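# Carry tube rack through self-closing door to desk

## Task

Move the tube rack from the counter, through the door that closes by itself, and set it on the desk. It must finish upright, every tube seated all the way down in a hole, and the door must be closed at the end. If the rack or any tube touches the floor, the task fails. Either robot or both may be used. At the end, open the gripper and back away. If a robot tips over or is left leaning, the task fails.

## Robot and tools

Robots: r1 and r2 are identical Hello Robot Stretch 4 units. Each has an omni-wheel base, a lift that rides up a mast, an arm that telescopes straight ahead, a wrist with yaw, pitch and roll joints, and a two-finger gripper. Each is roughly 1.6 m tall, and its base rim lies within 0.23 m of the base origin. Each carries four cameras: <name>_head_camera, <name>_head_left_camera, <name>_head_right_camera and <name>_wrist_camera.

Frames: the base frame has its origin on the floor under the middle of the base, with x forward, y to the left and z up. hand_pose is reported in this frame. It is a fixed point between the fingertips of the open gripper, and the printed value may be somewhat off. The odometry frame is the base frame as it stood when the scene began. Each robot reports in its own frames, so only the images, lidar_m and wrist_depth_mm show where one robot is relative to the other.

execute_actions: "actions" is a list holding one action or none. An empty list returns the state and images without moving anything. The action is an object keyed "r1" and/or "r2". Under each key you may give "base", "joints" or both, plus optional "pace" and "contact_limits". Alternatively, give "end_of_arm": "enable_torque" on its own.
- "base" holds exactly one command, and each is an offset from the base position in the latest reported state:
  - translate_m: straight travel in metres, forward positive, -2 to 2.
  - strafe_m: sideways travel in metres, left positive, -2 to 2.
  - rotate_rad: turn in place in radians, counter-clockwise (left) positive, -3.2 to 3.2.
- "joints" maps joint names to absolute targets:
  - lift_m: 0 to 1.2 m.
  - arm_m: extension, 0 to 0.55 m.
  - wrist_yaw_rad: -1.134 to 4.276. 0 points forward, positive turns left, 3.14 is folded back, and above 3.4 the arm may block it.
  - wrist_pitch_rad: -1.117 to 4.259. 0 is level and 1.57 points down.
  - wrist_roll_rad: -1.117 to 4.259. At 0 the fingers are level, and positive turns clockwise as seen from behind the gripper.
  - gripper_m: fingertip gap, -0.038 to 0.141. Values below 0 press the fingers together.
  A joint target outside its range is clipped and the result mentions it. Any other bad value or unknown key rejects the whole call.
- "pace" is "slow", "default", "fast" or "max". For driving these mean up to 0.1, 0.3, 0.4 or 0.6 m/s, and for turning 1, 2, 3 or 4 rad/s. A raised lift lowers these caps, down to 0.3 m/s and 1 rad/s at 1.2 m.
- "contact_limits": {"arm_m": x} with x from 0 (most sensitive) to 0.75 (firmest). If omitted it is 0.5.
- "cameras" lists which images to return. Omitted, null or ["all"] returns every camera, and [] returns none.

Timing of actions: all motions in one action start together. An action runs at most 15 s. Anything you leave out of an action may keep pushing toward its earlier target. If a call reports a stop, the later execute_actions, wait and finished_scene calls in the same reply are skipped. While you are thinking, the robots hold their last command.

wait: {"seconds": 0 to 10}. It commands nothing and returns state and images.

zoom_image: {"camera": name, "region": [x0, y0, x1, y1]} in pixels of that camera's latest full image, with the origin at top-left. The region can be at most 504x504. Image sizes: head 420x560, head_left and head_right 420x672 (fisheye), wrist 616x392.

finished_scene: {"scene": n}. It ends the scene permanently and reports whether the goal was met.

Reading results:
- base_status and joint_status give how each motion ended:
  - "done": reached. For the base this only means the wheels turned enough, even if they slipped.
  - "off_target": stopped short and may still be pushing.
  - "contact_stop_at_<key>": blocked. The part then goes slack; a slack lift can sag and a slack base can drift.
  - "limit_stop_at_<name>": a built-in limit stopped the motion. "limit_stop_at_tilt" means the robot leans more than 6 degrees, and lift, arm and wheels go slack until it straightens. "limit_stop_at_own_body" means a self-collision; you can still move away from the body.
  - "time_out".
  - "torque_fault": a wrist or gripper motor went limp. Send "enable_torque" to restore it.
- on_its_own lists things not commanded in this call. Its "held at" is the target a joint holds, not where the joint is.
- lidar_m: 12 distances in metres for 30-degree sectors, counter-clockwise from straight ahead (4th left, 7th behind, 10th right). "-" means nothing seen, or closer than 0.25 m. It misses glass, thin legs and much of what lies behind the robot, but it does see the other robot.
- wrist_depth_mm: a 7x7 grid of depths from 100 to 2000 mm, starting top-left.
- base_odometry comes from the wheels only, with heading in -3.142 to 3.142. If turned_by_wheels and turned_by_imu differ by more than about 0.1 rad, the base hit something or slipped.
- base_tilt is in degrees, with forward and right positive, and has a fixed offset of up to about 1.5 degrees.
- motor_effort is a percentage, positive toward higher joint values, with the peak in brackets. For wheel_0, wheel_1 and wheel_2, positive turns the base right. A firm grip shows as a clear change in gripper effort, and a held load shifts the wrist_pitch effort.

Gripping: command a gripper_m smaller than the object's width; the further below, the harder it squeezes. The gripper reading and "done" do not confirm that you are holding anything. If the fingertips jam on a surface, raise the lift.

Cameras: calibration gives K, distortion and T_world_to_cam, which maps the carrying robot's base frame into the camera frame. There are small per-camera errors, and these grow for the wrist camera when the arm is extended.

Cautions:
- Keep the robots apart. A firm press between them fails the run, and once the bases touch, any further drive presses hard.
- Two robots given the same command can differ by about 3 cm per metre of travel, which strains a load carried by both.
- Avoid turning or driving with more than 1 kg held and arm_m above 0.2, especially at fast paces. Avoid strong pushes or pulls with the gripper held high.
- Avoid torque faults, drops, slams and hard hits. Never let the rack or a tube reach the floor.
- To unfold the wrist at the start, send lift_m 0.4 with wrist_yaw_rad 0.
- Loose objects may occasionally get nudged.

Each tool is called after "Call:" by a JSON object that holds its "name" and its "arguments".

## Session

Call:
{"name": "execute_actions", "arguments": {"actions": []}}

Scene clock: 0.00 s.
r1.base_odometry: x=+0.000 y=+0.000 heading=+0.000 (m, m, rad; r1's odometry frame)
r1.turned_by_wheels: +0.000 (rad since the last result)
r1.turned_by_imu: +0.000 (rad since the last result)
r1.base_tilt: forward=-0.2 right=+0.0 (deg)
r1.lidar_m: 0.89 1.00 1.69 1.79 2.08 1.07 1.04 0.91 0.74 0.72 0.82 0.93
r1.base_status: not commanded
r1.joint_positions: lift_m=+0.296 arm_m=-0.001 wrist_yaw_rad=+3.158 wrist_pitch_rad=+0.005 wrist_roll_rad=+0.005 gripper_m=+0.057
r1.joint_status: not commanded
r1.motor_effort: lift_m=+19 arm_m=-1 wrist_yaw_rad=-1 wrist_pitch_rad=-9 wrist_roll_rad=-1 gripper_m=-3 wheel_0=+0 wheel_1=-1 wheel_2=-1 (%)
r1.hand_pose: x=-0.1198 y=+0.0826 z=+0.4727 quat_wxyz=(-0.008, -0.003, +0.002, +1.000) (m; r1's base frame)
r1.wrist_depth_mm: - 144 - - - - - / - 142 148 - - - - / - 116 141 - - - - / - 124 163 - - - - / 141 140 - - 1499 - - / 991 1281 1618 1983 1229 - - / 976 1255 190 1229 190 1336 1336
r2.base_odometry: x=+0.000 y=+0.000 heading=+0.000 (m, m, rad; r2's odometry frame)
r2.turned_by_wheels: +0.000 (rad since the last result)
r2.turned_by_imu: +0.000 (rad since the last result)
r2.base_tilt: forward=+0.6 right=-0.4 (deg)
r2.lidar_m: 2.25 1.84 1.81 1.13 0.92 0.88 0.98 0.80 0.77 0.86 1.11 1.07
r2.base_status: not commanded
r2.joint_positions: lift_m=+0.226 arm_m=+0.000 wrist_yaw_rad=+3.117 wrist_pitch_rad=+0.003 wrist_roll_rad=-0.010 gripper_m=+0.057
r2.joint_status: not commanded
r2.motor_effort: lift_m=+21 arm_m=-1 wrist_yaw_rad=-1 wrist_pitch_rad=-5 wrist_roll_rad=-1 gripper_m=-3 wheel_0=+0 wheel_1=+0 wheel_2=+0 (%)
r2.hand_pose: x=-0.1150 y=+0.0945 z=+0.4032 quat_wxyz=(+0.012, -0.001, -0.005, +1.000) (m; r2's base frame)
r2.wrist_depth_mm: - 138 1182 1499 1042 866 778 / - 130 1205 1160 1008 878 788 / - 135 223 1138 991 866 788 / 118 138 1160 1138 991 866 778 / 788 960 1229 1138 976 866 788 / 809 976 196 1182 213 891 778 / 798 891 976 136 991 891 798
pictures: r1_head_camera, r1_head_left_camera, r1_head_right_camera, r1_wrist_camera, r2_head_camera, r2_head_left_camera, r2_head_right_camera, r2_wrist_camera
Images, in order (width x height): r1_head_camera 420x560, r1_head_left_camera 420x672, r1_head_right_camera 420x672, r1_wrist_camera 616x392, r2_head_camera 420x560, r2_head_left_camera 420x672, r2_head_right_camera 420x672, r2_wrist_camera 616x392.

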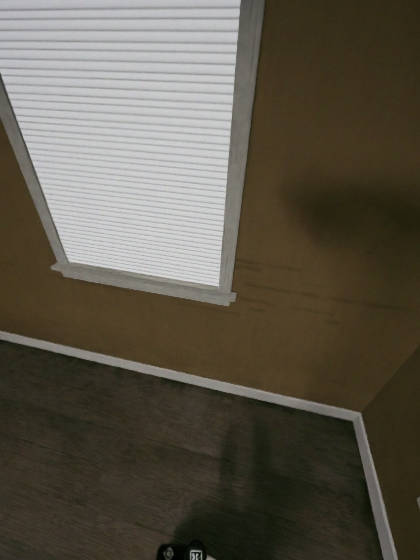

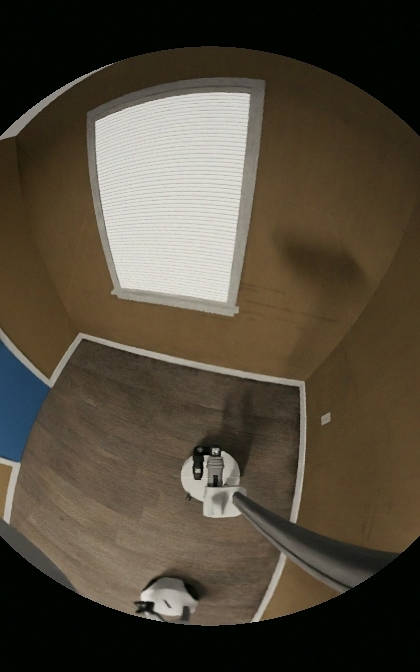

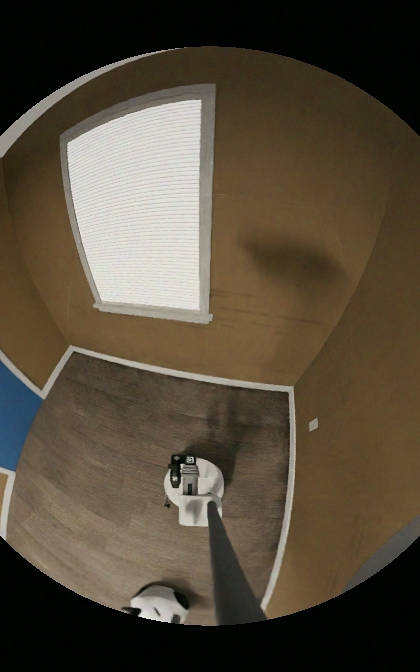

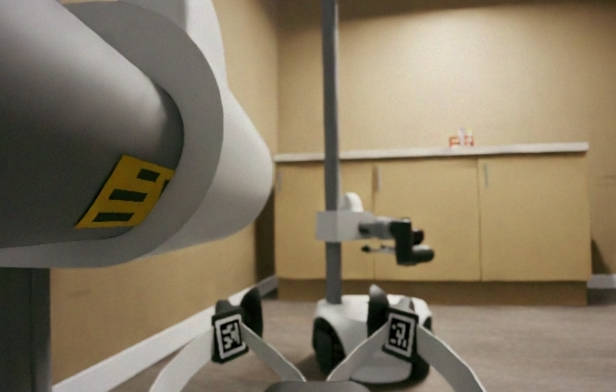

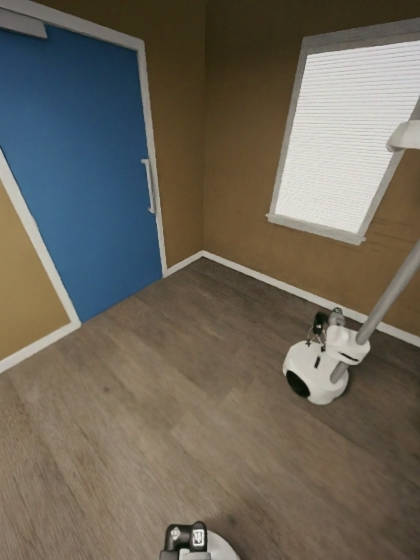

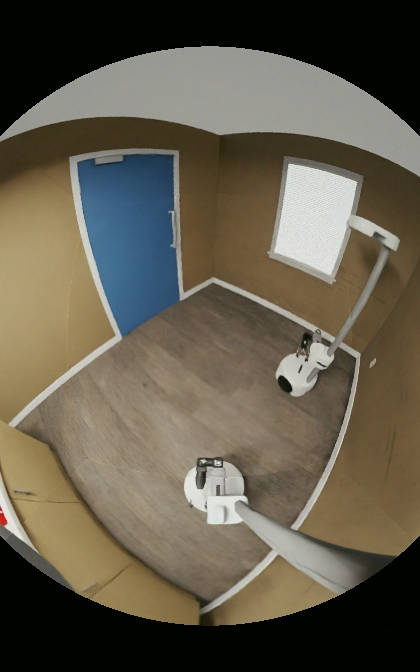

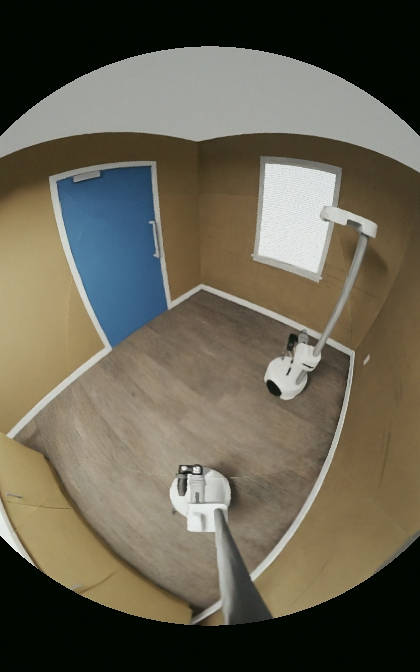

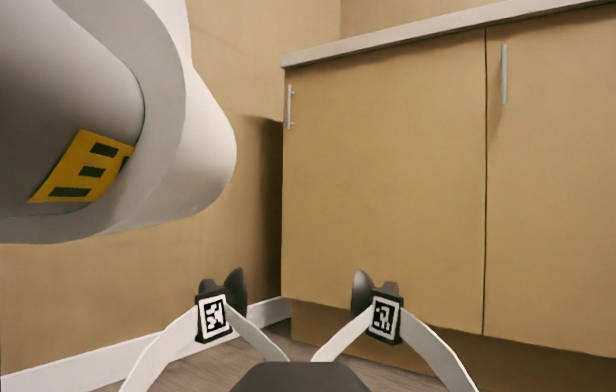

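Call:
{"name": "execute_actions", "arguments": {"actions": [{"r1":{"base":{"rotate_rad":1.5},"joints":{"lift_m":0.9,"wrist_yaw_rad":0,"gripper_m":0.12},"pace":"fast"},"r2":{"base":{"rotate_rad":2.9},"joints":{"lift_m":0.95,"wrist_yaw_rad":0,"gripper_m":0.12},"pace":"fast"}}], "cameras": ["r1_head_camera","r2_head_camera","r2_head_left_camera","r1_head_left_camera"]}}

Scene clock: 15.03 s.
r1.base_odometry: x=+0.000 y=+0.000 heading=+1.500 (m, m, rad; r1's odometry frame)
r1.turned_by_wheels: +1.500 (rad since the last result)
r1.turned_by_imu: +1.485 (rad since the last result)
r1.base_tilt: forward=-0.2 right=+0.0 (deg)
r1.lidar_m: 1.79 2.00 1.11 1.05 0.95 0.74 0.72 0.82 0.95 0.89 0.97 1.52
r1.base_status: done
r1.joint_positions: lift_m=+0.900 arm_m=-0.001 wrist_yaw_rad=+0.001 wrist_pitch_rad=+0.005 wrist_roll_rad=+0.005 gripper_m=+0.120
r1.joint_status: all done
r1.motor_effort: lift_m=+22(21) arm_m=-1(1) wrist_yaw_rad=-1(8) wrist_pitch_rad=-8(6) wrist_roll_rad=-1(2) gripper_m=+0(0) wheel_0=-1(8) wheel_1=-2(6) wheel_2=+0(10) (%)
r1.hand_pose: x=+0.4587 y=-0.0872 z=+1.0765 quat_wxyz=(+1.000, +0.002, +0.003, +0.000) (m; r1's base frame)
r1.wrist_depth_mm: 1921 1808 1708 1756 1708 1618 1576 / 1863 1808 1808 1708 1661 1576 1537 / 1921 1756 1756 1708 1661 1618 1576 / 1921 1808 1708 1661 1618 1576 1537 / 1863 1808 1708 1708 1618 1576 1537 / 1808 1756 1708 1661 1618 1537 1576 / 1863 1756 1708 1618 1499 1537 1499
r2.base_odometry: x=+0.000 y=+0.000 heading=+2.900 (m, m, rad; r2's odometry frame)
r2.turned_by_wheels: +2.900 (rad since the last result)
r2.turned_by_imu: +2.850 (rad since the last result)
r2.base_tilt: forward=+0.6 right=-0.5 (deg)
r2.lidar_m: 0.90 0.83 0.78 0.79 1.02 1.09 2.29 1.92 1.82 1.44 0.95 0.88
r2.base_status: done
r2.joint_positions: lift_m=+0.950 arm_m=+0.000 wrist_yaw_rad=+0.000 wrist_pitch_rad=+0.003 wrist_roll_rad=-0.010 gripper_m=+0.120
r2.joint_status: all done
r2.motor_effort: lift_m=+23(23) arm_m=-1(1) wrist_yaw_rad=-1(8) wrist_pitch_rad=-5(6) wrist_roll_rad=-1(1) gripper_m=+1(5) wheel_0=+1(8) wheel_1=+2(8) wheel_2=+1(11) (%)
r2.hand_pose: x=+0.4598 y=-0.0873 z=+1.1273 quat_wxyz=(+1.000, -0.005, +0.001, +0.000) (m; r2's base frame)
r2.wrist_depth_mm: 750 946 1281 1366 1229 1160 1078 / 759 946 1281 1366 1255 1138 1078 / 750 960 1308 1336 1255 1138 1078 / 759 960 1281 1366 1255 1138 1078 / 768 960 1308 1366 1229 1160 1060 / 750 854 931 946 218 854 931 / 750 854 778 141 647 615 634
pictures: r1_head_camera, r1_head_left_camera, r2_head_camera, r2_head_left_camera
Images, in order (width x height): r1_head_camera 420x560, r1_head_left_camera 420x672, r2_head_camera 420x560, r2_head_left_camera 420x672.

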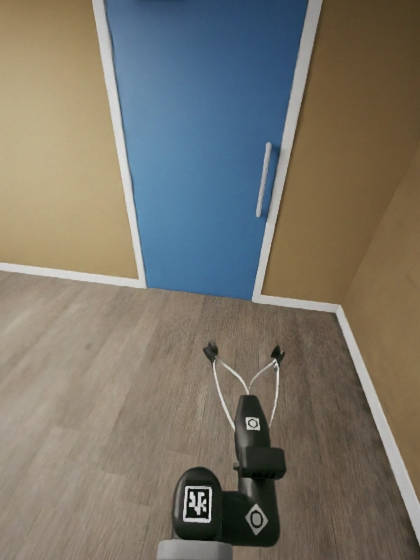

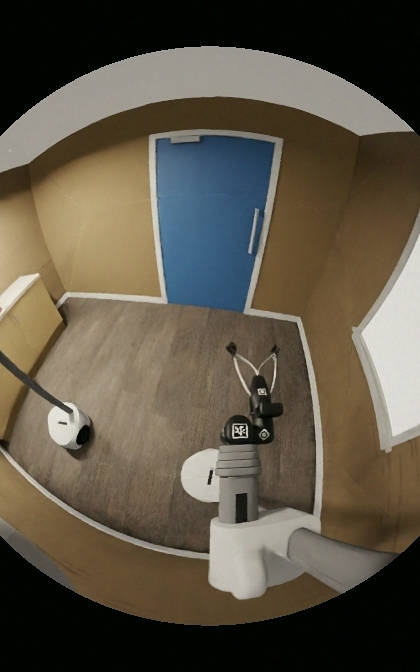

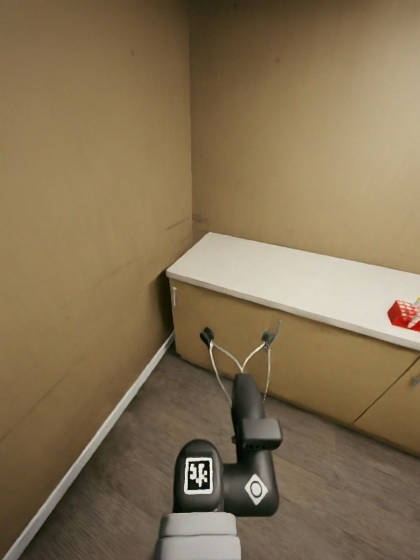

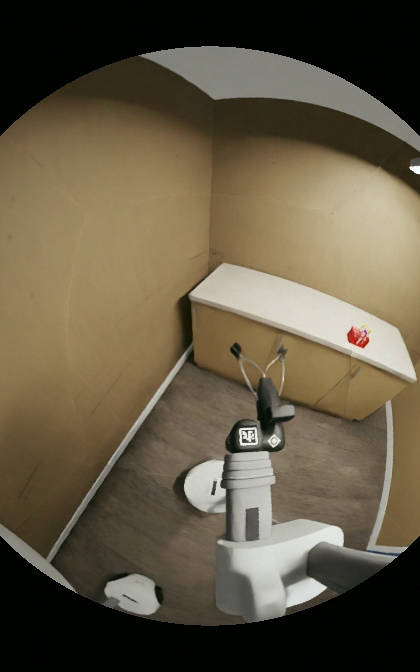

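Call:
{"name": "execute_actions", "arguments": {"actions": [{"r1":{"base":{"translate_m":1.0},"pace":"fast"},"r2":{"base":{"rotate_rad":-0.5},"pace":"fast"}}], "cameras": ["r1_head_camera","r2_head_camera"]}}

Scene clock: 26.67 s.
r1.base_odometry: x=+0.071 y=+0.998 heading=+1.500 (m, m, rad; r1's odometry frame)
r1.turned_by_wheels: +0.000 (rad since the last result)
r1.turned_by_imu: -0.003 (rad since the last result)
r1.base_tilt: forward=-0.2 right=+0.0 (deg)
r1.lidar_m: 0.84 0.92 1.41 2.04 1.28 1.74 1.71 1.36 1.06 1.04 1.12 0.80
r1.base_status: done
r1.joint_positions: lift_m=+0.900 arm_m=-0.001 wrist_yaw_rad=+0.000 wrist_pitch_rad=+0.005 wrist_roll_rad=+0.005 gripper_m=+0.120
r1.joint_status: not commanded
r1.motor_effort: lift_m=+22(22) arm_m=+0(1) wrist_yaw_rad=-4(4) wrist_pitch_rad=-8(9) wrist_roll_rad=+3(1) gripper_m=-1(1) wheel_0=+1(1) wheel_1=+1(7) wheel_2=+2(12) (%)
r1.hand_pose: x=+0.4586 y=-0.0873 z=+1.0765 quat_wxyz=(+1.000, +0.002, +0.003, +0.000) (m; r1's base frame)
r1.wrist_depth_mm: 732 715 683 661 640 634 609 / 723 707 683 668 634 621 609 / 723 691 683 661 634 603 603 / 715 699 668 654 627 603 597 / 707 683 661 640 627 603 591 / 699 683 654 647 615 585 591 / 699 676 654 634 621 585 585
r2.base_odometry: x=+0.000 y=+0.000 heading=+2.400 (m, m, rad; r2's odometry frame)
r2.turned_by_wheels: -0.500 (rad since the last result)
r2.turned_by_imu: -0.493 (rad since the last result)
r2.base_tilt: forward=+0.7 right=-0.4 (deg)
r2.lidar_m: 0.88 0.90 0.84 0.77 0.77 1.04 2.23 1.27 1.32 1.82 1.37 0.96
r2.base_status: done
r2.joint_positions: lift_m=+0.950 arm_m=+0.000 wrist_yaw_rad=+0.000 wrist_pitch_rad=+0.003 wrist_roll_rad=-0.010 gripper_m=+0.120
r2.joint_status: not commanded
r2.motor_effort: lift_m=+23(23) arm_m=-1(1) wrist_yaw_rad=+1(3) wrist_pitch_rad=-5(5) wrist_roll_rad=+0(0) gripper_m=+1(1) wheel_0=+1(7) wheel_1=+0(7) wheel_2=+0(5) (%)
r2.hand_pose: x=+0.4597 y=-0.0875 z=+1.1273 quat_wxyz=(+1.000, -0.005, +0.001, +0.000) (m; r2's base frame)
r2.wrist_depth_mm: 1182 1229 1255 1281 1336 1366 1397 / 1205 1255 1255 1281 1336 1366 1397 / 1205 1229 1255 1281 1308 1366 1366 / 1205 1229 1281 1308 1308 1336 1397 / 1205 1229 1229 1308 1308 1366 1397 / 878 750 931 946 217 788 931 / 627 640 661 142 699 715 741
pictures: r1_head_camera, r2_head_camera
Images, in order (width x height): r1_head_camera 420x560, r2_head_camera 420x560.

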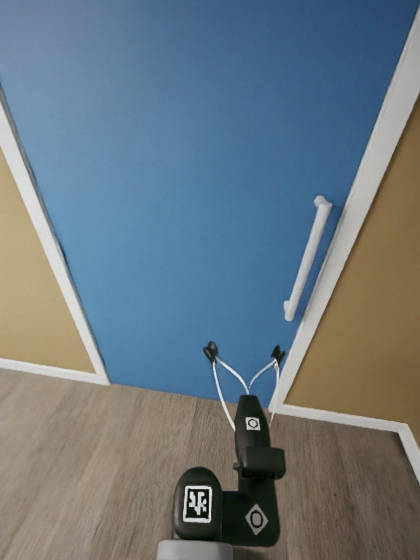

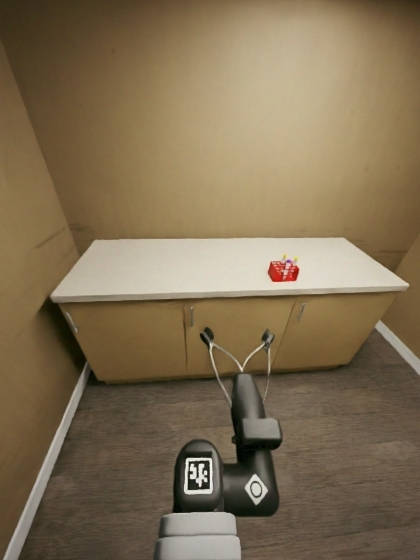

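Call:
{"name": "zoom_image", "arguments": {"camera": "r2_head_camera", "region": [230, 230, 340, 300]}}

Region (230, 230, 340, 300) of r2_head_camera's 420x560 image, scaled by 4.582, with more detail than that image has; it fills the top 321 rows of this view, and the rest is white.

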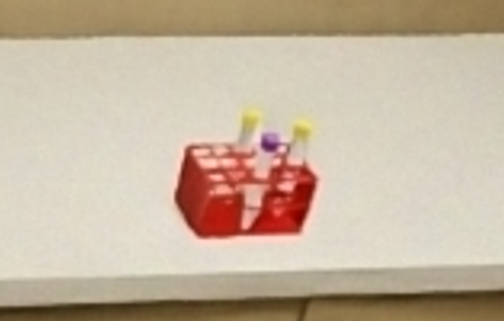

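Call:
{"name": "execute_actions", "arguments": {"actions": [{"r1":{"base":{"strafe_m":-0.24},"joints":{"arm_m":0.2},"pace":"fast"},"r2":{"base":{"strafe_m":-0.31},"joints":{"wrist_pitch_rad":0.5},"pace":"fast"}}], "cameras": ["r1_wrist_camera","r2_wrist_camera","r2_head_camera"]}}

Scene clock: 48.60 s.
r1.base_odometry: x=+0.310 y=+0.981 heading=+1.500 (m, m, rad; r1's odometry frame)
r1.turned_by_wheels: +0.000 (rad since the last result)
r1.turned_by_imu: -0.001 (rad since the last result)
r1.base_tilt: forward=-0.2 right=+0.0 (deg)
r1.lidar_m: 0.76 0.90 1.36 1.37 1.31 1.78 1.76 0.99 0.79 0.78 0.90 0.83
r1.base_status: done
r1.joint_positions: lift_m=+0.900 arm_m=+0.199 wrist_yaw_rad=+0.000 wrist_pitch_rad=+0.005 wrist_roll_rad=+0.005 gripper_m=+0.120
r1.joint_status: all done
r1.motor_effort: lift_m=+22(22) arm_m=+6(7) wrist_yaw_rad=-3(1) wrist_pitch_rad=-7(8) wrist_roll_rad=-1(2) gripper_m=-2(0) wheel_0=+1(8) wheel_1=+3(10) wheel_2=+1(0) (%)
r1.hand_pose: x=+0.6583 y=-0.0874 z=+1.0765 quat_wxyz=(+1.000, +0.002, +0.003, +0.000) (m; r1's base frame)
r1.wrist_depth_mm: 466 452 436 424 407 402 397 / 466 452 439 415 399 402 394 / 462 445 436 415 397 397 394 / 462 445 430 418 394 397 384 / 455 442 427 415 394 397 382 / 452 442 415 410 389 389 382 / 449 433 418 332 382 384 379
r2.base_odometry: x=+0.209 y=+0.229 heading=+2.401 (m, m, rad; r2's odometry frame)
r2.turned_by_wheels: +0.000 (rad since the last result)
r2.turned_by_imu: -0.001 (rad since the last result)
r2.base_tilt: forward=+0.6 right=-0.4 (deg)
r2.lidar_m: 0.89 0.93 1.14 1.08 1.10 1.49 2.20 1.32 1.61 1.50 1.55 0.96
r2.base_status: done
r2.joint_positions: lift_m=+0.950 arm_m=+0.000 wrist_yaw_rad=+0.000 wrist_pitch_rad=+0.502 wrist_roll_rad=-0.010 gripper_m=+0.120
r2.joint_status: all done
r2.motor_effort: lift_m=+23(23) arm_m=-1(1) wrist_yaw_rad=+0(1) wrist_pitch_rad=-5(1) wrist_roll_rad=+0(0) gripper_m=+1(0) wheel_0=-1(9) wheel_1=+2(10) wheel_2=+0(9) (%)
r2.hand_pose: x=+0.4242 y=-0.0874 z=+0.9893 quat_wxyz=(+0.969, -0.005, +0.248, +0.001) (m; r2's base frame)
r2.wrist_depth_mm: 1118 1138 1182 1182 1205 1229 1255 / 1025 1042 1042 878 1098 1138 1336 / 699 707 723 732 741 759 778 / 723 750 768 778 798 831 866 / 798 798 831 854 866 917 960 / 854 842 904 931 217 991 1464 / 931 946 991 141 1060 1098 1336
pictures: r1_wrist_camera, r2_head_camera, r2_wrist_camera
camera_calibration (this result's frames):
r1_wrist_camera: T_world_to_cam=[[0.00606779, -0.999787, -0.0197086, -0.0696153], [0.044245, 0.0199581, -0.998821, 1.11729], [0.999002, 0.00518863, 0.0443567, -0.479993], [0, 0, 0, 1]] pos_world=[0.430502, -0.0894089, 1.13589]
r2_wrist_camera: T_world_to_cam=[[0.00368734, -0.99995, 0.00934304, -0.0948209], [-0.464726, -0.00998641, -0.885398, 1.13205], [0.885447, -0.00107719, -0.464739, 0.317314], [0, 0, 0, 1]] pos_world=[0.245478, -0.0831692, 1.15067]
Images, in order (width x height): r1_wrist_camera 616x392, r2_head_camera 420x560, r2_wrist_camera 616x392.

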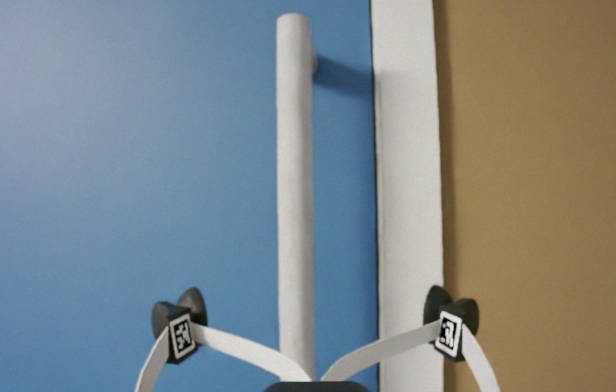

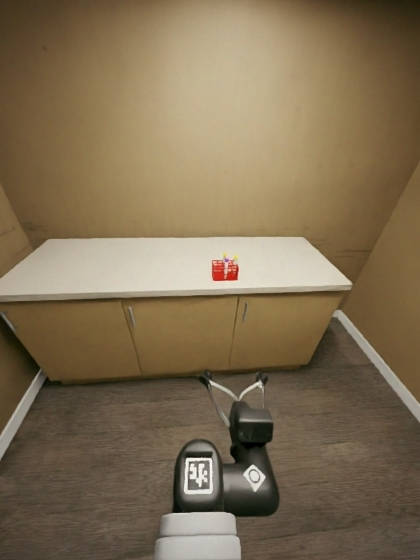

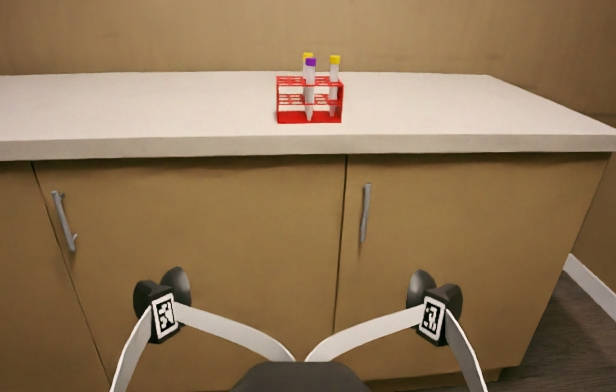

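Call:
{"name": "execute_actions", "arguments": {"actions": [{"r1":{"joints":{"arm_m":0.32},"pace":"fast"},"r2":{"base":{"translate_m":0.4},"joints":{"wrist_pitch_rad":0.0,"lift_m":0.85},"pace":"fast"}}], "cameras": ["r1_wrist_camera","r2_wrist_camera","r2_head_camera"]}}

Scene clock: 59.93 s.
r1.base_odometry: x=+0.310 y=+0.981 heading=+1.500 (m, m, rad; r1's odometry frame)
r1.turned_by_wheels: +0.000 (rad since the last result)
r1.turned_by_imu: +0.000 (rad since the last result)
r1.base_tilt: forward=-0.2 right=+0.0 (deg)
r1.lidar_m: 0.74 0.90 1.35 1.66 1.68 1.78 1.73 1.03 0.81 0.78 0.89 0.84
r1.base_status: not commanded
r1.joint_positions: lift_m=+0.900 arm_m=+0.319 wrist_yaw_rad=+0.000 wrist_pitch_rad=+0.005 wrist_roll_rad=+0.005 gripper_m=+0.120
r1.joint_status: all done
r1.motor_effort: lift_m=+22(22) arm_m=+7(5) wrist_yaw_rad=+0(2) wrist_pitch_rad=-7(5) wrist_roll_rad=+1(0) gripper_m=-2(0) wheel_0=+1(1) wheel_1=+3(3) wheel_2=+1(1) (%)
r1.hand_pose: x=+0.7783 y=-0.0874 z=+1.0765 quat_wxyz=(+1.000, +0.002, +0.003, +0.000) (m; r1's base frame)
r1.wrist_depth_mm: 330 322 315 227 296 276 279 / 330 319 310 224 293 276 279 / 329 317 309 223 291 273 277 / 327 317 307 220 289 272 274 / 322 310 306 219 289 270 273 / 317 314 297 217 286 265 272 / 320 309 298 213 266 263 271
r2.base_odometry: x=-0.086 y=+0.499 heading=+2.401 (m, m, rad; r2's odometry frame)
r2.turned_by_wheels: +0.000 (rad since the last result)
r2.turned_by_imu: -0.003 (rad since the last result)
r2.base_tilt: forward=+0.6 right=-0.5 (deg)
r2.lidar_m: 0.49 0.51 0.67 1.10 1.14 1.53 2.61 1.70 1.57 1.49 0.79 0.53
r2.base_status: done
r2.joint_positions: lift_m=+0.850 arm_m=+0.000 wrist_yaw_rad=+0.000 wrist_pitch_rad=+0.002 wrist_roll_rad=-0.010 gripper_m=+0.120
r2.joint_status: all done
r2.motor_effort: lift_m=+18(25) arm_m=-1(1) wrist_yaw_rad=+1(2) wrist_pitch_rad=-5(13) wrist_roll_rad=-1(1) gripper_m=-2(0) wheel_0=-1(10) wheel_1=-1(7) wheel_2=+2(8) (%)
r2.hand_pose: x=+0.4597 y=-0.0874 z=+1.0277 quat_wxyz=(+1.000, -0.005, +0.001, +0.000) (m; r2's base frame)
r2.wrist_depth_mm: 842 866 904 904 931 960 991 / 854 878 904 931 931 946 1008 / 854 878 891 917 931 976 1008 / 854 878 904 917 946 960 991 / 842 866 891 917 946 960 1008 / 564 480 492 421 218 549 603 / 389 379 389 141 377 399 418
pictures: r1_wrist_camera, r2_head_camera, r2_wrist_camera
camera_calibration (this result's frames):
r1_wrist_camera: T_world_to_cam=[[0.00604963, -0.999787, -0.0197085, -0.0703346], [0.0442544, 0.0199572, -0.998821, 1.11197], [0.999002, 0.0051703, 0.0443658, -0.599878], [0, 0, 0, 1]] pos_world=[0.550495, -0.08941, 1.13589]
r2_wrist_camera: T_world_to_cam=[[-0.00123145, -0.999949, 0.00999772, -0.093721], [0.0157602, -0.0100159, -0.999826, 1.07923], [0.999875, -0.00107367, 0.0157718, -0.24275], [0, 0, 0, 1]] pos_world=[0.225595, -0.0831674, 1.0838]
Images, in order (width x height): r1_wrist_camera 616x392, r2_head_camera 420x560, r2_wrist_camera 616x392.

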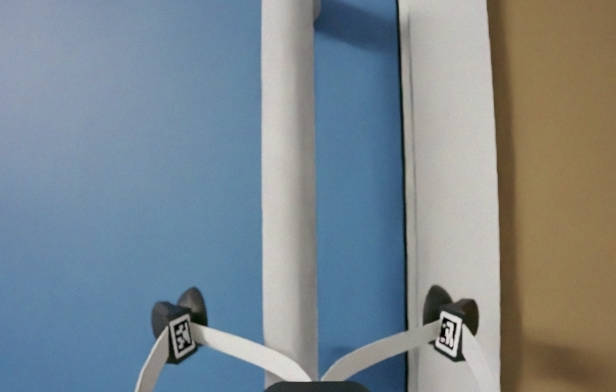

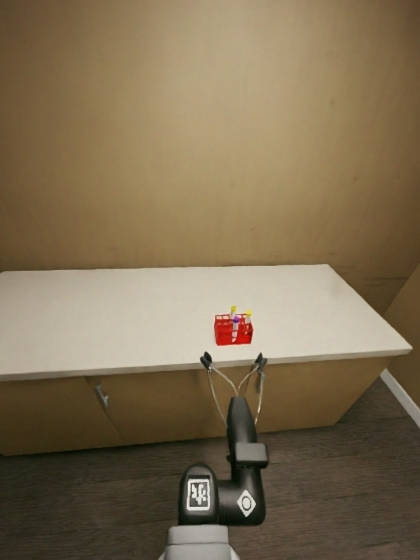

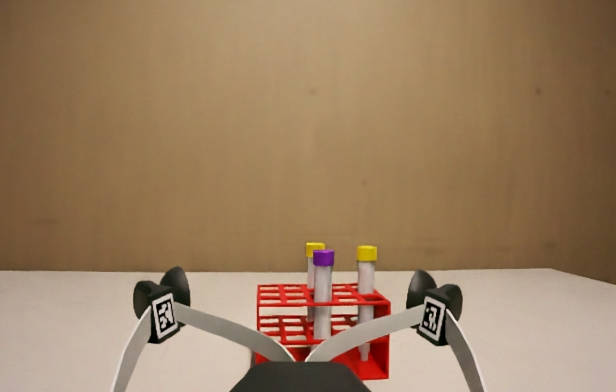

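Call:
{"name": "execute_actions", "arguments": {"actions": [{"r1":{"joints":{"gripper_m":-0.005},"pace":"fast"},"r2":{"base":{"strafe_m":-0.02},"joints":{"gripper_m":0.141,"lift_m":0.78},"pace":"fast"}}], "cameras": ["r1_wrist_camera","r2_wrist_camera"]}}

Scene clock: 79.20 s.
r1.base_odometry: x=+0.310 y=+0.981 heading=+1.502 (m, m, rad; r1's odometry frame)
r1.turned_by_wheels: +0.001 (rad since the last result)
r1.turned_by_imu: +0.002 (rad since the last result)
r1.base_tilt: forward=-0.2 right=-0.1 (deg)
r1.lidar_m: 0.74 0.90 1.36 1.66 1.68 1.78 1.75 1.02 0.81 0.79 0.87 0.83
r1.base_status: not commanded
r1.joint_positions: lift_m=+0.900 arm_m=+0.320 wrist_yaw_rad=+0.015 wrist_pitch_rad=+0.005 wrist_roll_rad=+0.005 gripper_m=-0.004
r1.joint_status: all done
r1.on_its_own: wrist_yaw_rad is at rest, and its effort (-43) is outside its rest range (-13 to +13)
r1.motor_effort: lift_m=+22(22) arm_m=+2(6) wrist_yaw_rad=-43(41) wrist_pitch_rad=-6(10) wrist_roll_rad=+1(1) gripper_m=-25(23) wheel_0=+9(9) wheel_1=+3(3) wheel_2=+10(11) (%)
r1.hand_pose: x=+0.7804 y=-0.0832 z=+1.0765 quat_wxyz=(+1.000, +0.002, +0.003, +0.007) (m; r1's base frame)
r1.wrist_depth_mm: 336 325 310 222 291 271 273 / 336 322 310 221 290 267 272 / 334 319 307 221 289 265 271 / 329 317 306 220 286 266 267 / 327 315 303 218 283 264 267 / 324 312 304 210 279 260 266 / 320 314 180 208 179 256 265
r2.base_odometry: x=-0.072 y=+0.514 heading=+2.401 (m, m, rad; r2's odometry frame)
r2.turned_by_wheels: +0.000 (rad since the last result)
r2.turned_by_imu: -0.001 (rad since the last result)
r2.base_tilt: forward=+0.7 right=-0.4 (deg)
r2.lidar_m: 0.51 0.52 0.69 1.11 1.17 1.57 2.60 1.69 1.57 1.46 0.79 0.56
r2.base_status: done
r2.joint_positions: lift_m=+0.780 arm_m=+0.000 wrist_yaw_rad=+0.000 wrist_pitch_rad=+0.002 wrist_roll_rad=-0.010 gripper_m=+0.141
r2.joint_status: all done
r2.motor_effort: lift_m=+18(15) arm_m=-1(1) wrist_yaw_rad=+0(2) wrist_pitch_rad=-6(6) wrist_roll_rad=-1(1) gripper_m=+1(0) wheel_0=+1(10) wheel_1=+1(9) wheel_2=+1(0) (%)
r2.hand_pose: x=+0.4597 y=-0.0874 z=+0.9578 quat_wxyz=(+1.000, -0.005, +0.001, +0.000) (m; r2's base frame)
r2.wrist_depth_mm: 854 878 917 917 946 976 991 / 866 878 891 917 946 976 1008 / 866 878 891 917 946 976 991 / 866 878 891 904 946 976 991 / 661 683 707 382 621 750 759 / 338 202 353 355 362 312 362 / 272 278 286 136 303 314 319
pictures: r1_wrist_camera, r2_wrist_camera
camera_calibration (this result's frames):
r1_wrist_camera: T_world_to_cam=[[0.0206787, -0.999592, -0.0197084, -0.0775175], [0.0438508, 0.0206004, -0.998826, 1.11214], [0.998824, 0.0197902, 0.0442589, -0.600499], [0, 0, 0, 1]] pos_world=[0.552628, -0.0885124, 1.13588]
r2_wrist_camera: T_world_to_cam=[[-0.00123029, -0.999949, 0.0099976, -0.0930215], [0.0158861, -0.0100159, -0.999824, 1.00924], [0.999873, -0.00107125, 0.0158977, -0.241766], [0, 0, 0, 1]] pos_world=[0.225588, -0.0831673, 1.01384]
Images, in order (width x height): r1_wrist_camera 616x392, r2_wrist_camera 616x392.

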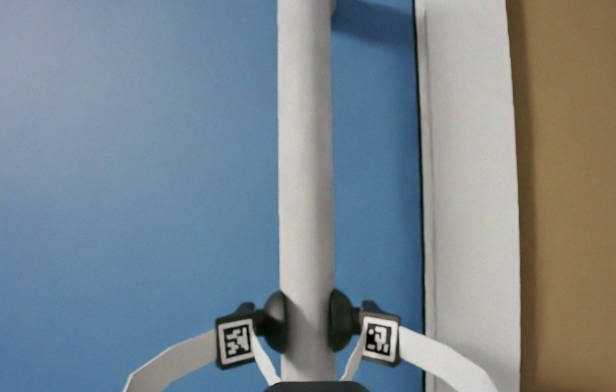

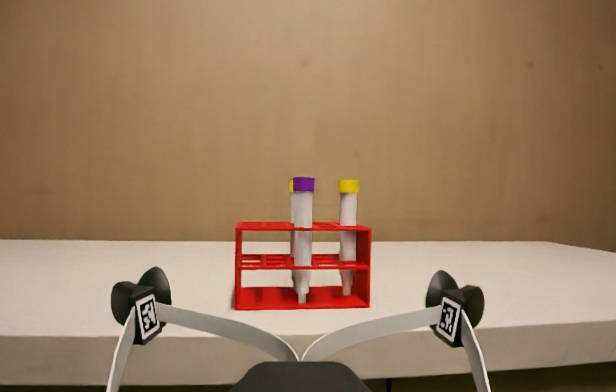

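Call:
{"name": "execute_actions", "arguments": {"actions": [{"r1":{"base":{"translate_m":-0.15},"pace":"slow"},"r2":{"joints":{"arm_m":0.13},"pace":"default"}}], "cameras": ["r1_head_camera","r2_wrist_camera"]}}

Scene clock: 88.30 s.
r1.base_odometry: x=+0.300 y=+0.831 heading=+1.502 (m, m, rad; r1's odometry frame)
r1.turned_by_wheels: +0.000 (rad since the last result)
r1.turned_by_imu: +0.000 (rad since the last result)
r1.base_tilt: forward=-0.2 right=+0.0 (deg)
r1.lidar_m: 0.89 1.05 1.60 1.64 2.07 1.62 1.59 0.98 0.76 0.76 0.87 0.98
r1.base_status: done
r1.joint_positions: lift_m=+0.900 arm_m=+0.320 wrist_yaw_rad=+0.000 wrist_pitch_rad=+0.005 wrist_roll_rad=+0.005 gripper_m=-0.005
r1.joint_status: not commanded
r1.motor_effort: lift_m=+22(22) arm_m=+1(1) wrist_yaw_rad=-4(41) wrist_pitch_rad=-6(9) wrist_roll_rad=+1(2) gripper_m=-8(26) wheel_0=-2(6) wheel_1=-3(0) wheel_2=+0(17) (%)
r1.hand_pose: x=+0.7793 y=-0.0873 z=+1.0765 quat_wxyz=(+1.000, +0.002, +0.003, +0.000) (m; r1's base frame)
r1.wrist_depth_mm: 504 488 473 455 436 430 421 / 496 484 469 449 430 430 421 / 496 484 466 449 427 421 413 / 492 477 455 442 424 424 413 / 488 469 455 442 421 421 418 / 484 473 455 210 413 418 407 / 480 466 178 188 176 415 410
r2.base_odometry: x=-0.072 y=+0.514 heading=+2.401 (m, m, rad; r2's odometry frame)
r2.turned_by_wheels: +0.000 (rad since the last result)
r2.turned_by_imu: -0.001 (rad since the last result)
r2.base_tilt: forward=+0.6 right=-0.5 (deg)
r2.lidar_m: 0.50 0.51 0.67 1.13 1.17 1.53 1.72 1.65 1.56 1.44 0.80 0.56
r2.base_status: not commanded
r2.joint_positions: lift_m=+0.780 arm_m=+0.129 wrist_yaw_rad=+0.000 wrist_pitch_rad=+0.002 wrist_roll_rad=-0.010 gripper_m=+0.141
r2.joint_status: all done
r2.motor_effort: lift_m=+18(18) arm_m=+4(3) wrist_yaw_rad=-2(1) wrist_pitch_rad=-6(6) wrist_roll_rad=-1(1) gripper_m=+0(1) wheel_0=+1(1) wheel_1=+2(2) wheel_2=+1(1) (%)
r2.hand_pose: x=+0.5886 y=-0.0874 z=+0.9578 quat_wxyz=(+1.000, -0.005, +0.001, +0.000) (m; r2's base frame)
r2.wrist_depth_mm: 741 750 768 788 820 831 866 / 741 750 778 788 809 842 854 / 741 759 778 788 820 831 866 / 741 759 778 788 820 842 854 / 654 668 580 289 267 750 750 / 336 201 245 249 255 297 357 / 230 229 220 142 234 235 250
pictures: r1_head_camera, r2_wrist_camera
camera_calibration (this result's frames):
r2_wrist_camera: T_world_to_cam=[[-0.00110273, -0.999949, 0.00999738, -0.092901], [0.0160731, -0.0100138, -0.999821, 1.00714], [0.99987, -0.000941845, 0.0160833, -0.370822], [0, 0, 0, 1]] pos_world=[0.354484, -0.0831602, 1.01385]
Images, in order (width x height): r1_head_camera 420x560, r2_wrist_camera 616x392.

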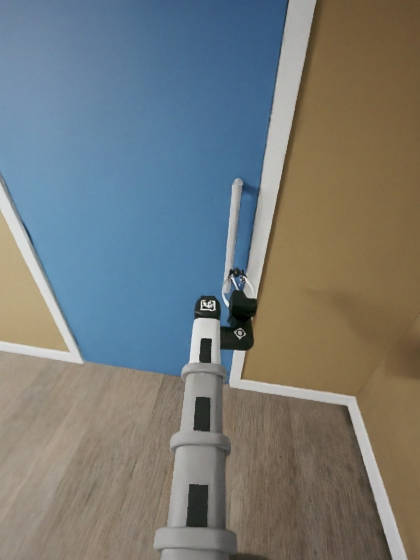

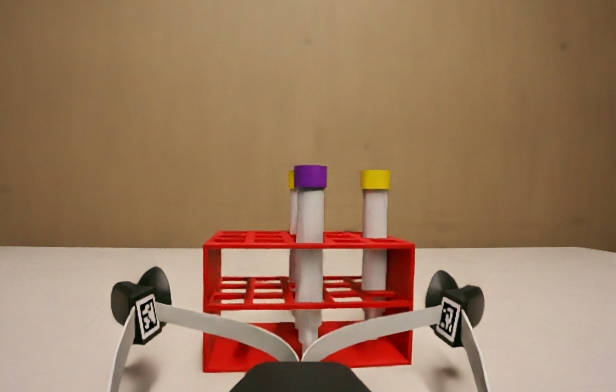

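Call:
{"name": "execute_actions", "arguments": {"actions": [{"r1":{"base":{"translate_m":0.4},"pace":"slow"},"r2":{"joints":{"arm_m":0.19},"pace":"default"}}], "cameras": ["r1_head_camera","r2_wrist_camera"]}}

Scene clock: 107.47 s.
torque_fault: r1.wrist_pitch_rad switched itself off since the last result.
r1.base_odometry: x=+0.286 y=+0.916 heading=+1.233 (m, m, rad; r1's odometry frame)
r1.turned_by_wheels: -0.268 (rad since the last result)
r1.turned_by_imu: -0.120 (rad since the last result)
r1.base_tilt: forward=-0.2 right=+0.0 (deg)
r1.lidar_m: 0.85 0.96 1.31 1.61 1.57 1.73 1.65 1.25 0.89 0.81 0.90 0.97
r1.base_status: translate_m limit_stop_at_tilt (by the wheels' count: +0.081 of +0.400)
r1.joint_positions: lift_m=+0.900 arm_m=+0.314 wrist_yaw_rad=+0.000 wrist_pitch_rad=+1.252 wrist_roll_rad=+0.005 gripper_m=-0.005
r1.joint_status: not commanded
r1.on_its_own: the wheels are slack since a limit_stop_at_tilt; lift_m is slack since a limit_stop_at_tilt; arm_m is slack since a limit_stop_at_tilt (your +0.320 is given up); wrist_pitch_rad is off since a torque_fault, until you send "end_of_arm": "enable_torque" (its first target +0.003 is given up)
r1.motor_effort: lift_m=+19(25) arm_m=+0(9) wrist_yaw_rad=-1(81) wrist_pitch_rad=-2(100) wrist_roll_rad=+1(3) gripper_m=-9(9) wheel_0=+0(2) wheel_1=+0(7) wheel_2=+0(28) (%)
r1.hand_pose: x=+0.5758 y=-0.0874 z=+0.8039 quat_wxyz=(+0.810, +0.002, +0.586, -0.002) (m; r1's base frame)
r1.wrist_depth_mm: 496 508 508 512 508 517 517 / 597 603 621 627 627 627 621 / 768 768 798 798 788 809 820 / 1060 1078 1098 1078 1078 1078 1078 / 1098 1060 1078 1060 1060 1078 1078 / 1025 1008 1025 209 991 1008 991 / 960 976 177 187 176 946 931
r2.base_odometry: x=-0.072 y=+0.514 heading=+2.401 (m, m, rad; r2's odometry frame)
r2.turned_by_wheels: +0.000 (rad since the last result)
r2.turned_by_imu: -0.004 (rad since the last result)
r2.base_tilt: forward=+0.7 right=-0.5 (deg)
r2.lidar_m: 0.50 0.50 0.70 1.13 1.17 1.54 1.75 1.61 1.56 1.45 0.79 0.55
r2.base_status: not commanded
r2.joint_positions: lift_m=+0.780 arm_m=+0.189 wrist_yaw_rad=+0.000 wrist_pitch_rad=+0.002 wrist_roll_rad=-0.010 gripper_m=+0.141
r2.joint_status: all done
r2.motor_effort: lift_m=+18(18) arm_m=+4(6) wrist_yaw_rad=+0(1) wrist_pitch_rad=-6(7) wrist_roll_rad=-1(1) gripper_m=+0(1) wheel_0=+1(1) wheel_1=+1(2) wheel_2=+1(1) (%)
r2.hand_pose: x=+0.6486 y=-0.0874 z=+0.9578 quat_wxyz=(+1.000, -0.005, +0.001, +0.000) (m; r2's base frame)
r2.wrist_depth_mm: 683 707 715 732 750 778 788 / 683 699 715 741 750 778 788 / 683 699 715 732 759 778 798 / 683 699 715 723 741 768 798 / 647 699 504 244 241 741 750 / 332 204 217 220 216 296 357 / 229 226 213 141 224 234 251
pictures: r1_head_camera, r2_wrist_camera
camera_calibration (this result's frames):
r2_wrist_camera: T_world_to_cam=[[-0.00114307, -0.999949, 0.00999743, -0.0928203], [0.0160747, -0.0100145, -0.999821, 1.00617], [0.99987, -0.000982161, 0.0160853, -0.430809], [0, 0, 0, 1]] pos_world=[0.414473, -0.0831624, 1.01385]
Images, in order (width x height): r1_head_camera 420x560, r2_wrist_camera 616x392.

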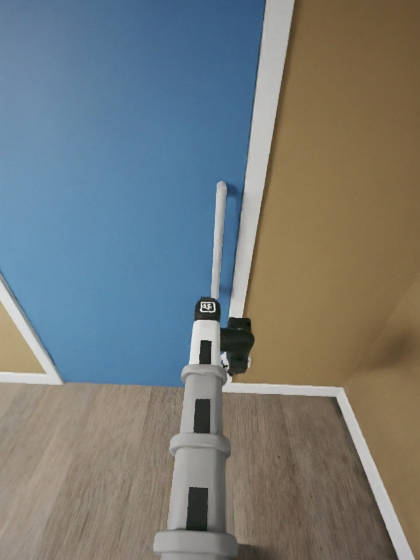

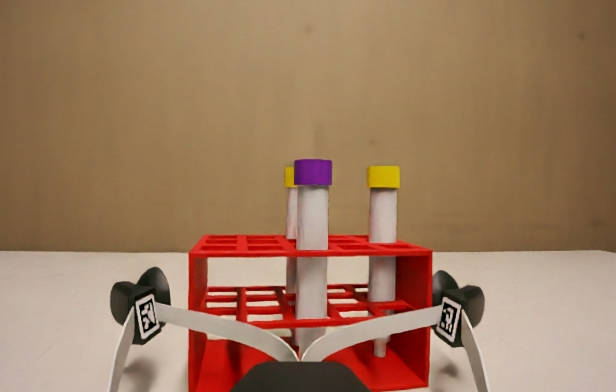

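Call:
{"name": "execute_actions", "arguments": {"actions": [{"r1":{"end_of_arm":"enable_torque"},"r2":{"joints":{"gripper_m":0.08}}}], "cameras": ["r2_head_camera"]}}

Call:
{"name": "execute_actions", "arguments": {"actions": [{"r1":{"base":{"translate_m":-0.12},"joints":{"wrist_pitch_rad":0.0,"gripper_m":0.1,"arm_m":0.25,"lift_m":0.9}},"r2":{"joints":{"lift_m":0.84},"pace":"slow"}}], "cameras": ["r2_head_camera","r2_wrist_camera","r1_wrist_camera","r1_head_camera"]}}

Scene clock: 115.53 s.
r1.base_odometry: x=+0.286 y=+0.916 heading=+1.233 (m, m, rad; r1's odometry frame)
r1.turned_by_wheels: +0.000 (rad since the last result)
r1.turned_by_imu: +0.000 (rad since the last result)
r1.base_tilt: forward=-0.2 right=+0.0 (deg)
r1.lidar_m: 0.86 0.97 1.31 1.61 1.58 1.73 1.65 1.26 0.86 0.81 0.88 0.96
r1.base_status: not commanded
r1.joint_positions: lift_m=+0.900 arm_m=+0.314 wrist_yaw_rad=+0.000 wrist_pitch_rad=+1.346 wrist_roll_rad=+0.005 gripper_m=-0.005
r1.joint_status: not commanded
r1.end_of_arm: enable_torque: each motor that was off is on again
r1.on_its_own: wrist_pitch_rad is held at +1.346, not at its first target +0.003, since a torque_fault; the wheels are slack since a limit_stop_at_tilt; lift_m is slack since a limit_stop_at_tilt; arm_m is slack since a limit_stop_at_tilt (your +0.320 is given up)
r1.motor_effort: lift_m=+19(19) arm_m=+0(0) wrist_yaw_rad=+0(0) wrist_pitch_rad=-2(0) wrist_roll_rad=+0(1) gripper_m=-8(9) wheel_0=+0(0) wheel_1=+0(0) wheel_2=+0(0) (%)
r1.hand_pose: x=+0.5498 y=-0.0874 z=+0.7966 quat_wxyz=(+0.782, +0.002, +0.623, -0.002) (m; r1's base frame)
r1.wrist_depth_mm: 559 569 564 574 569 580 574 / 676 699 707 723 723 723 715 / 931 946 976 976 960 991 991 / 1098 1098 1098 1098 1098 1078 1098 / 1060 1060 1060 1060 1042 1042 1025 / 1025 1008 991 210 1008 991 991 / 960 976 177 189 177 946 960
r2.base_odometry: x=-0.072 y=+0.514 heading=+2.401 (m, m, rad; r2's odometry frame)
r2.turned_by_wheels: +0.000 (rad since the last result)
r2.turned_by_imu: -0.002 (rad since the last result)
r2.base_tilt: forward=+0.6 right=-0.5 (deg)
r2.lidar_m: 0.50 0.51 0.68 1.11 1.17 1.52 1.72 1.60 1.55 1.45 0.74 0.55
r2.base_status: not commanded
r2.joint_positions: lift_m=+0.780 arm_m=+0.189 wrist_yaw_rad=+0.000 wrist_pitch_rad=+0.002 wrist_roll_rad=-0.010 gripper_m=+0.080
r2.joint_status: all done
r2.motor_effort: lift_m=+18(18) arm_m=+4(4) wrist_yaw_rad=+0(0) wrist_pitch_rad=-6(5) wrist_roll_rad=+0(1) gripper_m=-24(21) wheel_0=+1(1) wheel_1=+2(1) wheel_2=+1(1) (%)
r2.hand_pose: x=+0.6486 y=-0.0874 z=+0.9578 quat_wxyz=(+1.000, -0.005, +0.001, +0.000) (m; r2's base frame)
r2.wrist_depth_mm: 683 699 715 732 750 778 788 / 691 699 723 732 750 768 798 / 683 707 715 741 768 778 798 / 676 699 715 723 750 778 798 / 647 699 500 241 226 741 741 / 334 183 233 199 211 324 359 / 224 213 197 191 202 220 251
pictures: r2_head_camera
Images, in order (width x height): r2_head_camera 420x560.

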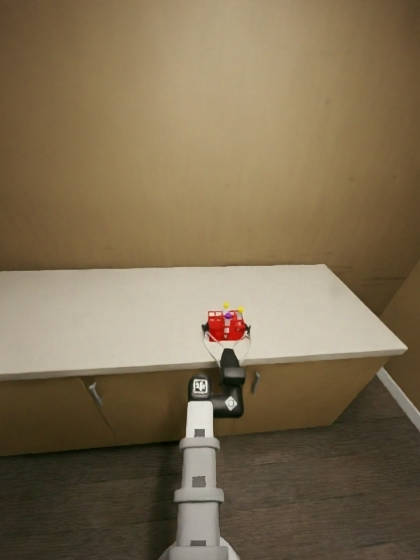

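Scene clock: 117.37 s.
r1.base_odometry: x=+0.246 y=+0.803 heading=+1.233 (m, m, rad; r1's odometry frame)
r1.turned_by_wheels: +0.000 (rad since the last result)
r1.turned_by_imu: +0.000 (rad since the last result)
r1.base_tilt: forward=-0.2 right=+0.1 (deg)
r1.lidar_m: 0.97 1.07 1.47 1.55 1.58 1.59 1.53 1.25 0.86 0.82 0.88 1.08
r1.base_status: done
r1.joint_positions: lift_m=+0.900 arm_m=+0.251 wrist_yaw_rad=+0.000 wrist_pitch_rad=+0.003 wrist_roll_rad=+0.005 gripper_m=+0.100
r1.joint_status: all done
r1.motor_effort: lift_m=+22(21) arm_m=-6(7) wrist_yaw_rad=+1(1) wrist_pitch_rad=-7(13) wrist_roll_rad=-1(2) gripper_m=-1(8) wheel_0=-1(8) wheel_1=-2(8) wheel_2=+0(8) (%)
r1.hand_pose: x=+0.7104 y=-0.0874 z=+1.0772 quat_wxyz=(+1.000, +0.002, +0.001, +0.000) (m; r1's base frame)
r1.wrist_depth_mm: 609 615 615 609 615 603 609 / 603 603 603 603 597 597 609 / 609 597 603 603 603 603 603 / 591 597 597 591 597 597 597 / 591 591 591 585 591 580 591 / 585 591 504 585 585 585 591 / 585 585 508 569 585 580 574
r2.base_odometry: x=-0.072 y=+0.514 heading=+2.401 (m, m, rad; r2's odometry frame)
r2.turned_by_wheels: +0.000 (rad since the last result)
r2.turned_by_imu: +0.000 (rad since the last result)
r2.base_tilt: forward=+0.7 right=-0.5 (deg)
r2.lidar_m: 0.50 0.52 0.68 1.12 1.17 1.56 1.59 1.54 1.56 1.45 0.77 0.55
r2.base_status: not commanded
r2.joint_positions: lift_m=+0.840 arm_m=+0.189 wrist_yaw_rad=+0.000 wrist_pitch_rad=+0.003 wrist_roll_rad=-0.010 gripper_m=+0.080
r2.joint_status: all done
r2.motor_effort: lift_m=+24(25) arm_m=+4(4) wrist_yaw_rad=+0(0) wrist_pitch_rad=-8(7) wrist_roll_rad=-1(1) gripper_m=-24(23) wheel_0=+1(1) wheel_1=+2(2) wheel_2=+1(2) (%)
r2.hand_pose: x=+0.6486 y=-0.0874 z=+1.0171 quat_wxyz=(+1.000, -0.005, +0.001, +0.000) (m; r2's base frame)
r2.wrist_depth_mm: 676 699 715 732 750 768 798 / 683 699 715 741 759 768 798 / 683 699 715 723 750 778 788 / 691 699 715 723 741 768 788 / 691 707 707 247 228 778 798 / 521 186 216 218 212 508 559 / 349 332 197 191 202 343 379
pictures: r1_head_camera, r1_wrist_camera, r2_head_camera, r2_wrist_camera
camera_calibration (this result's frames):
r1_wrist_camera: T_world_to_cam=[[0.00594512, -0.999784, -0.0198973, -0.0696768], [0.0465626, 0.0201529, -0.998712, 1.11386], [0.998898, 0.00501099, 0.0466724, -0.534522], [0, 0, 0, 1]] pos_world=[0.482482, -0.0894309, 1.13599]
r2_wrist_camera: T_world_to_cam=[[-0.00113604, -0.999949, 0.00999839, -0.0934187], [0.0153173, -0.0100146, -0.999833, 1.06595], [0.999882, -0.0009827, 0.0153279, -0.431003], [0, 0, 0, 1]] pos_world=[0.414519, -0.0831625, 1.07331]
Images, in order (width x height): r1_head_camera 420x560, r1_wrist_camera 616x392, r2_head_camera 420x560, r2_wrist_camera 616x392.

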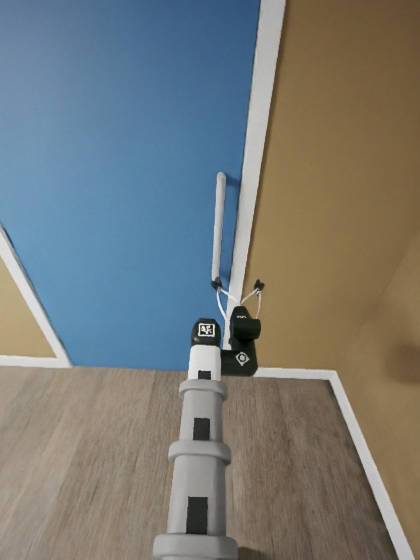

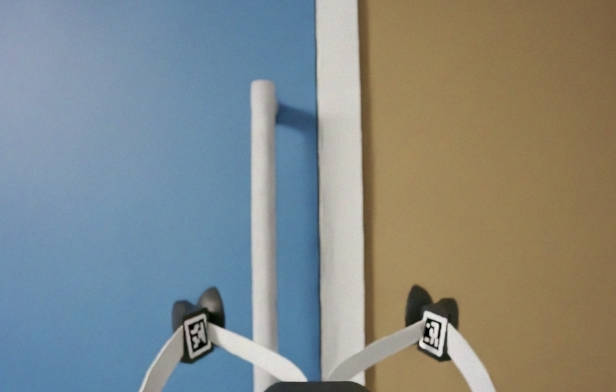

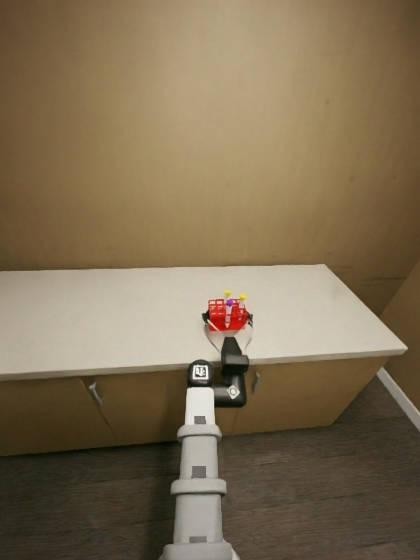

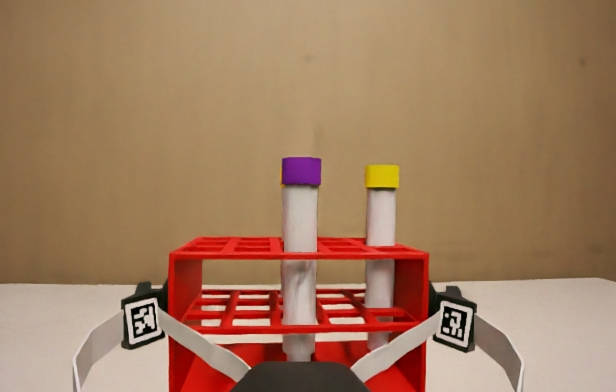

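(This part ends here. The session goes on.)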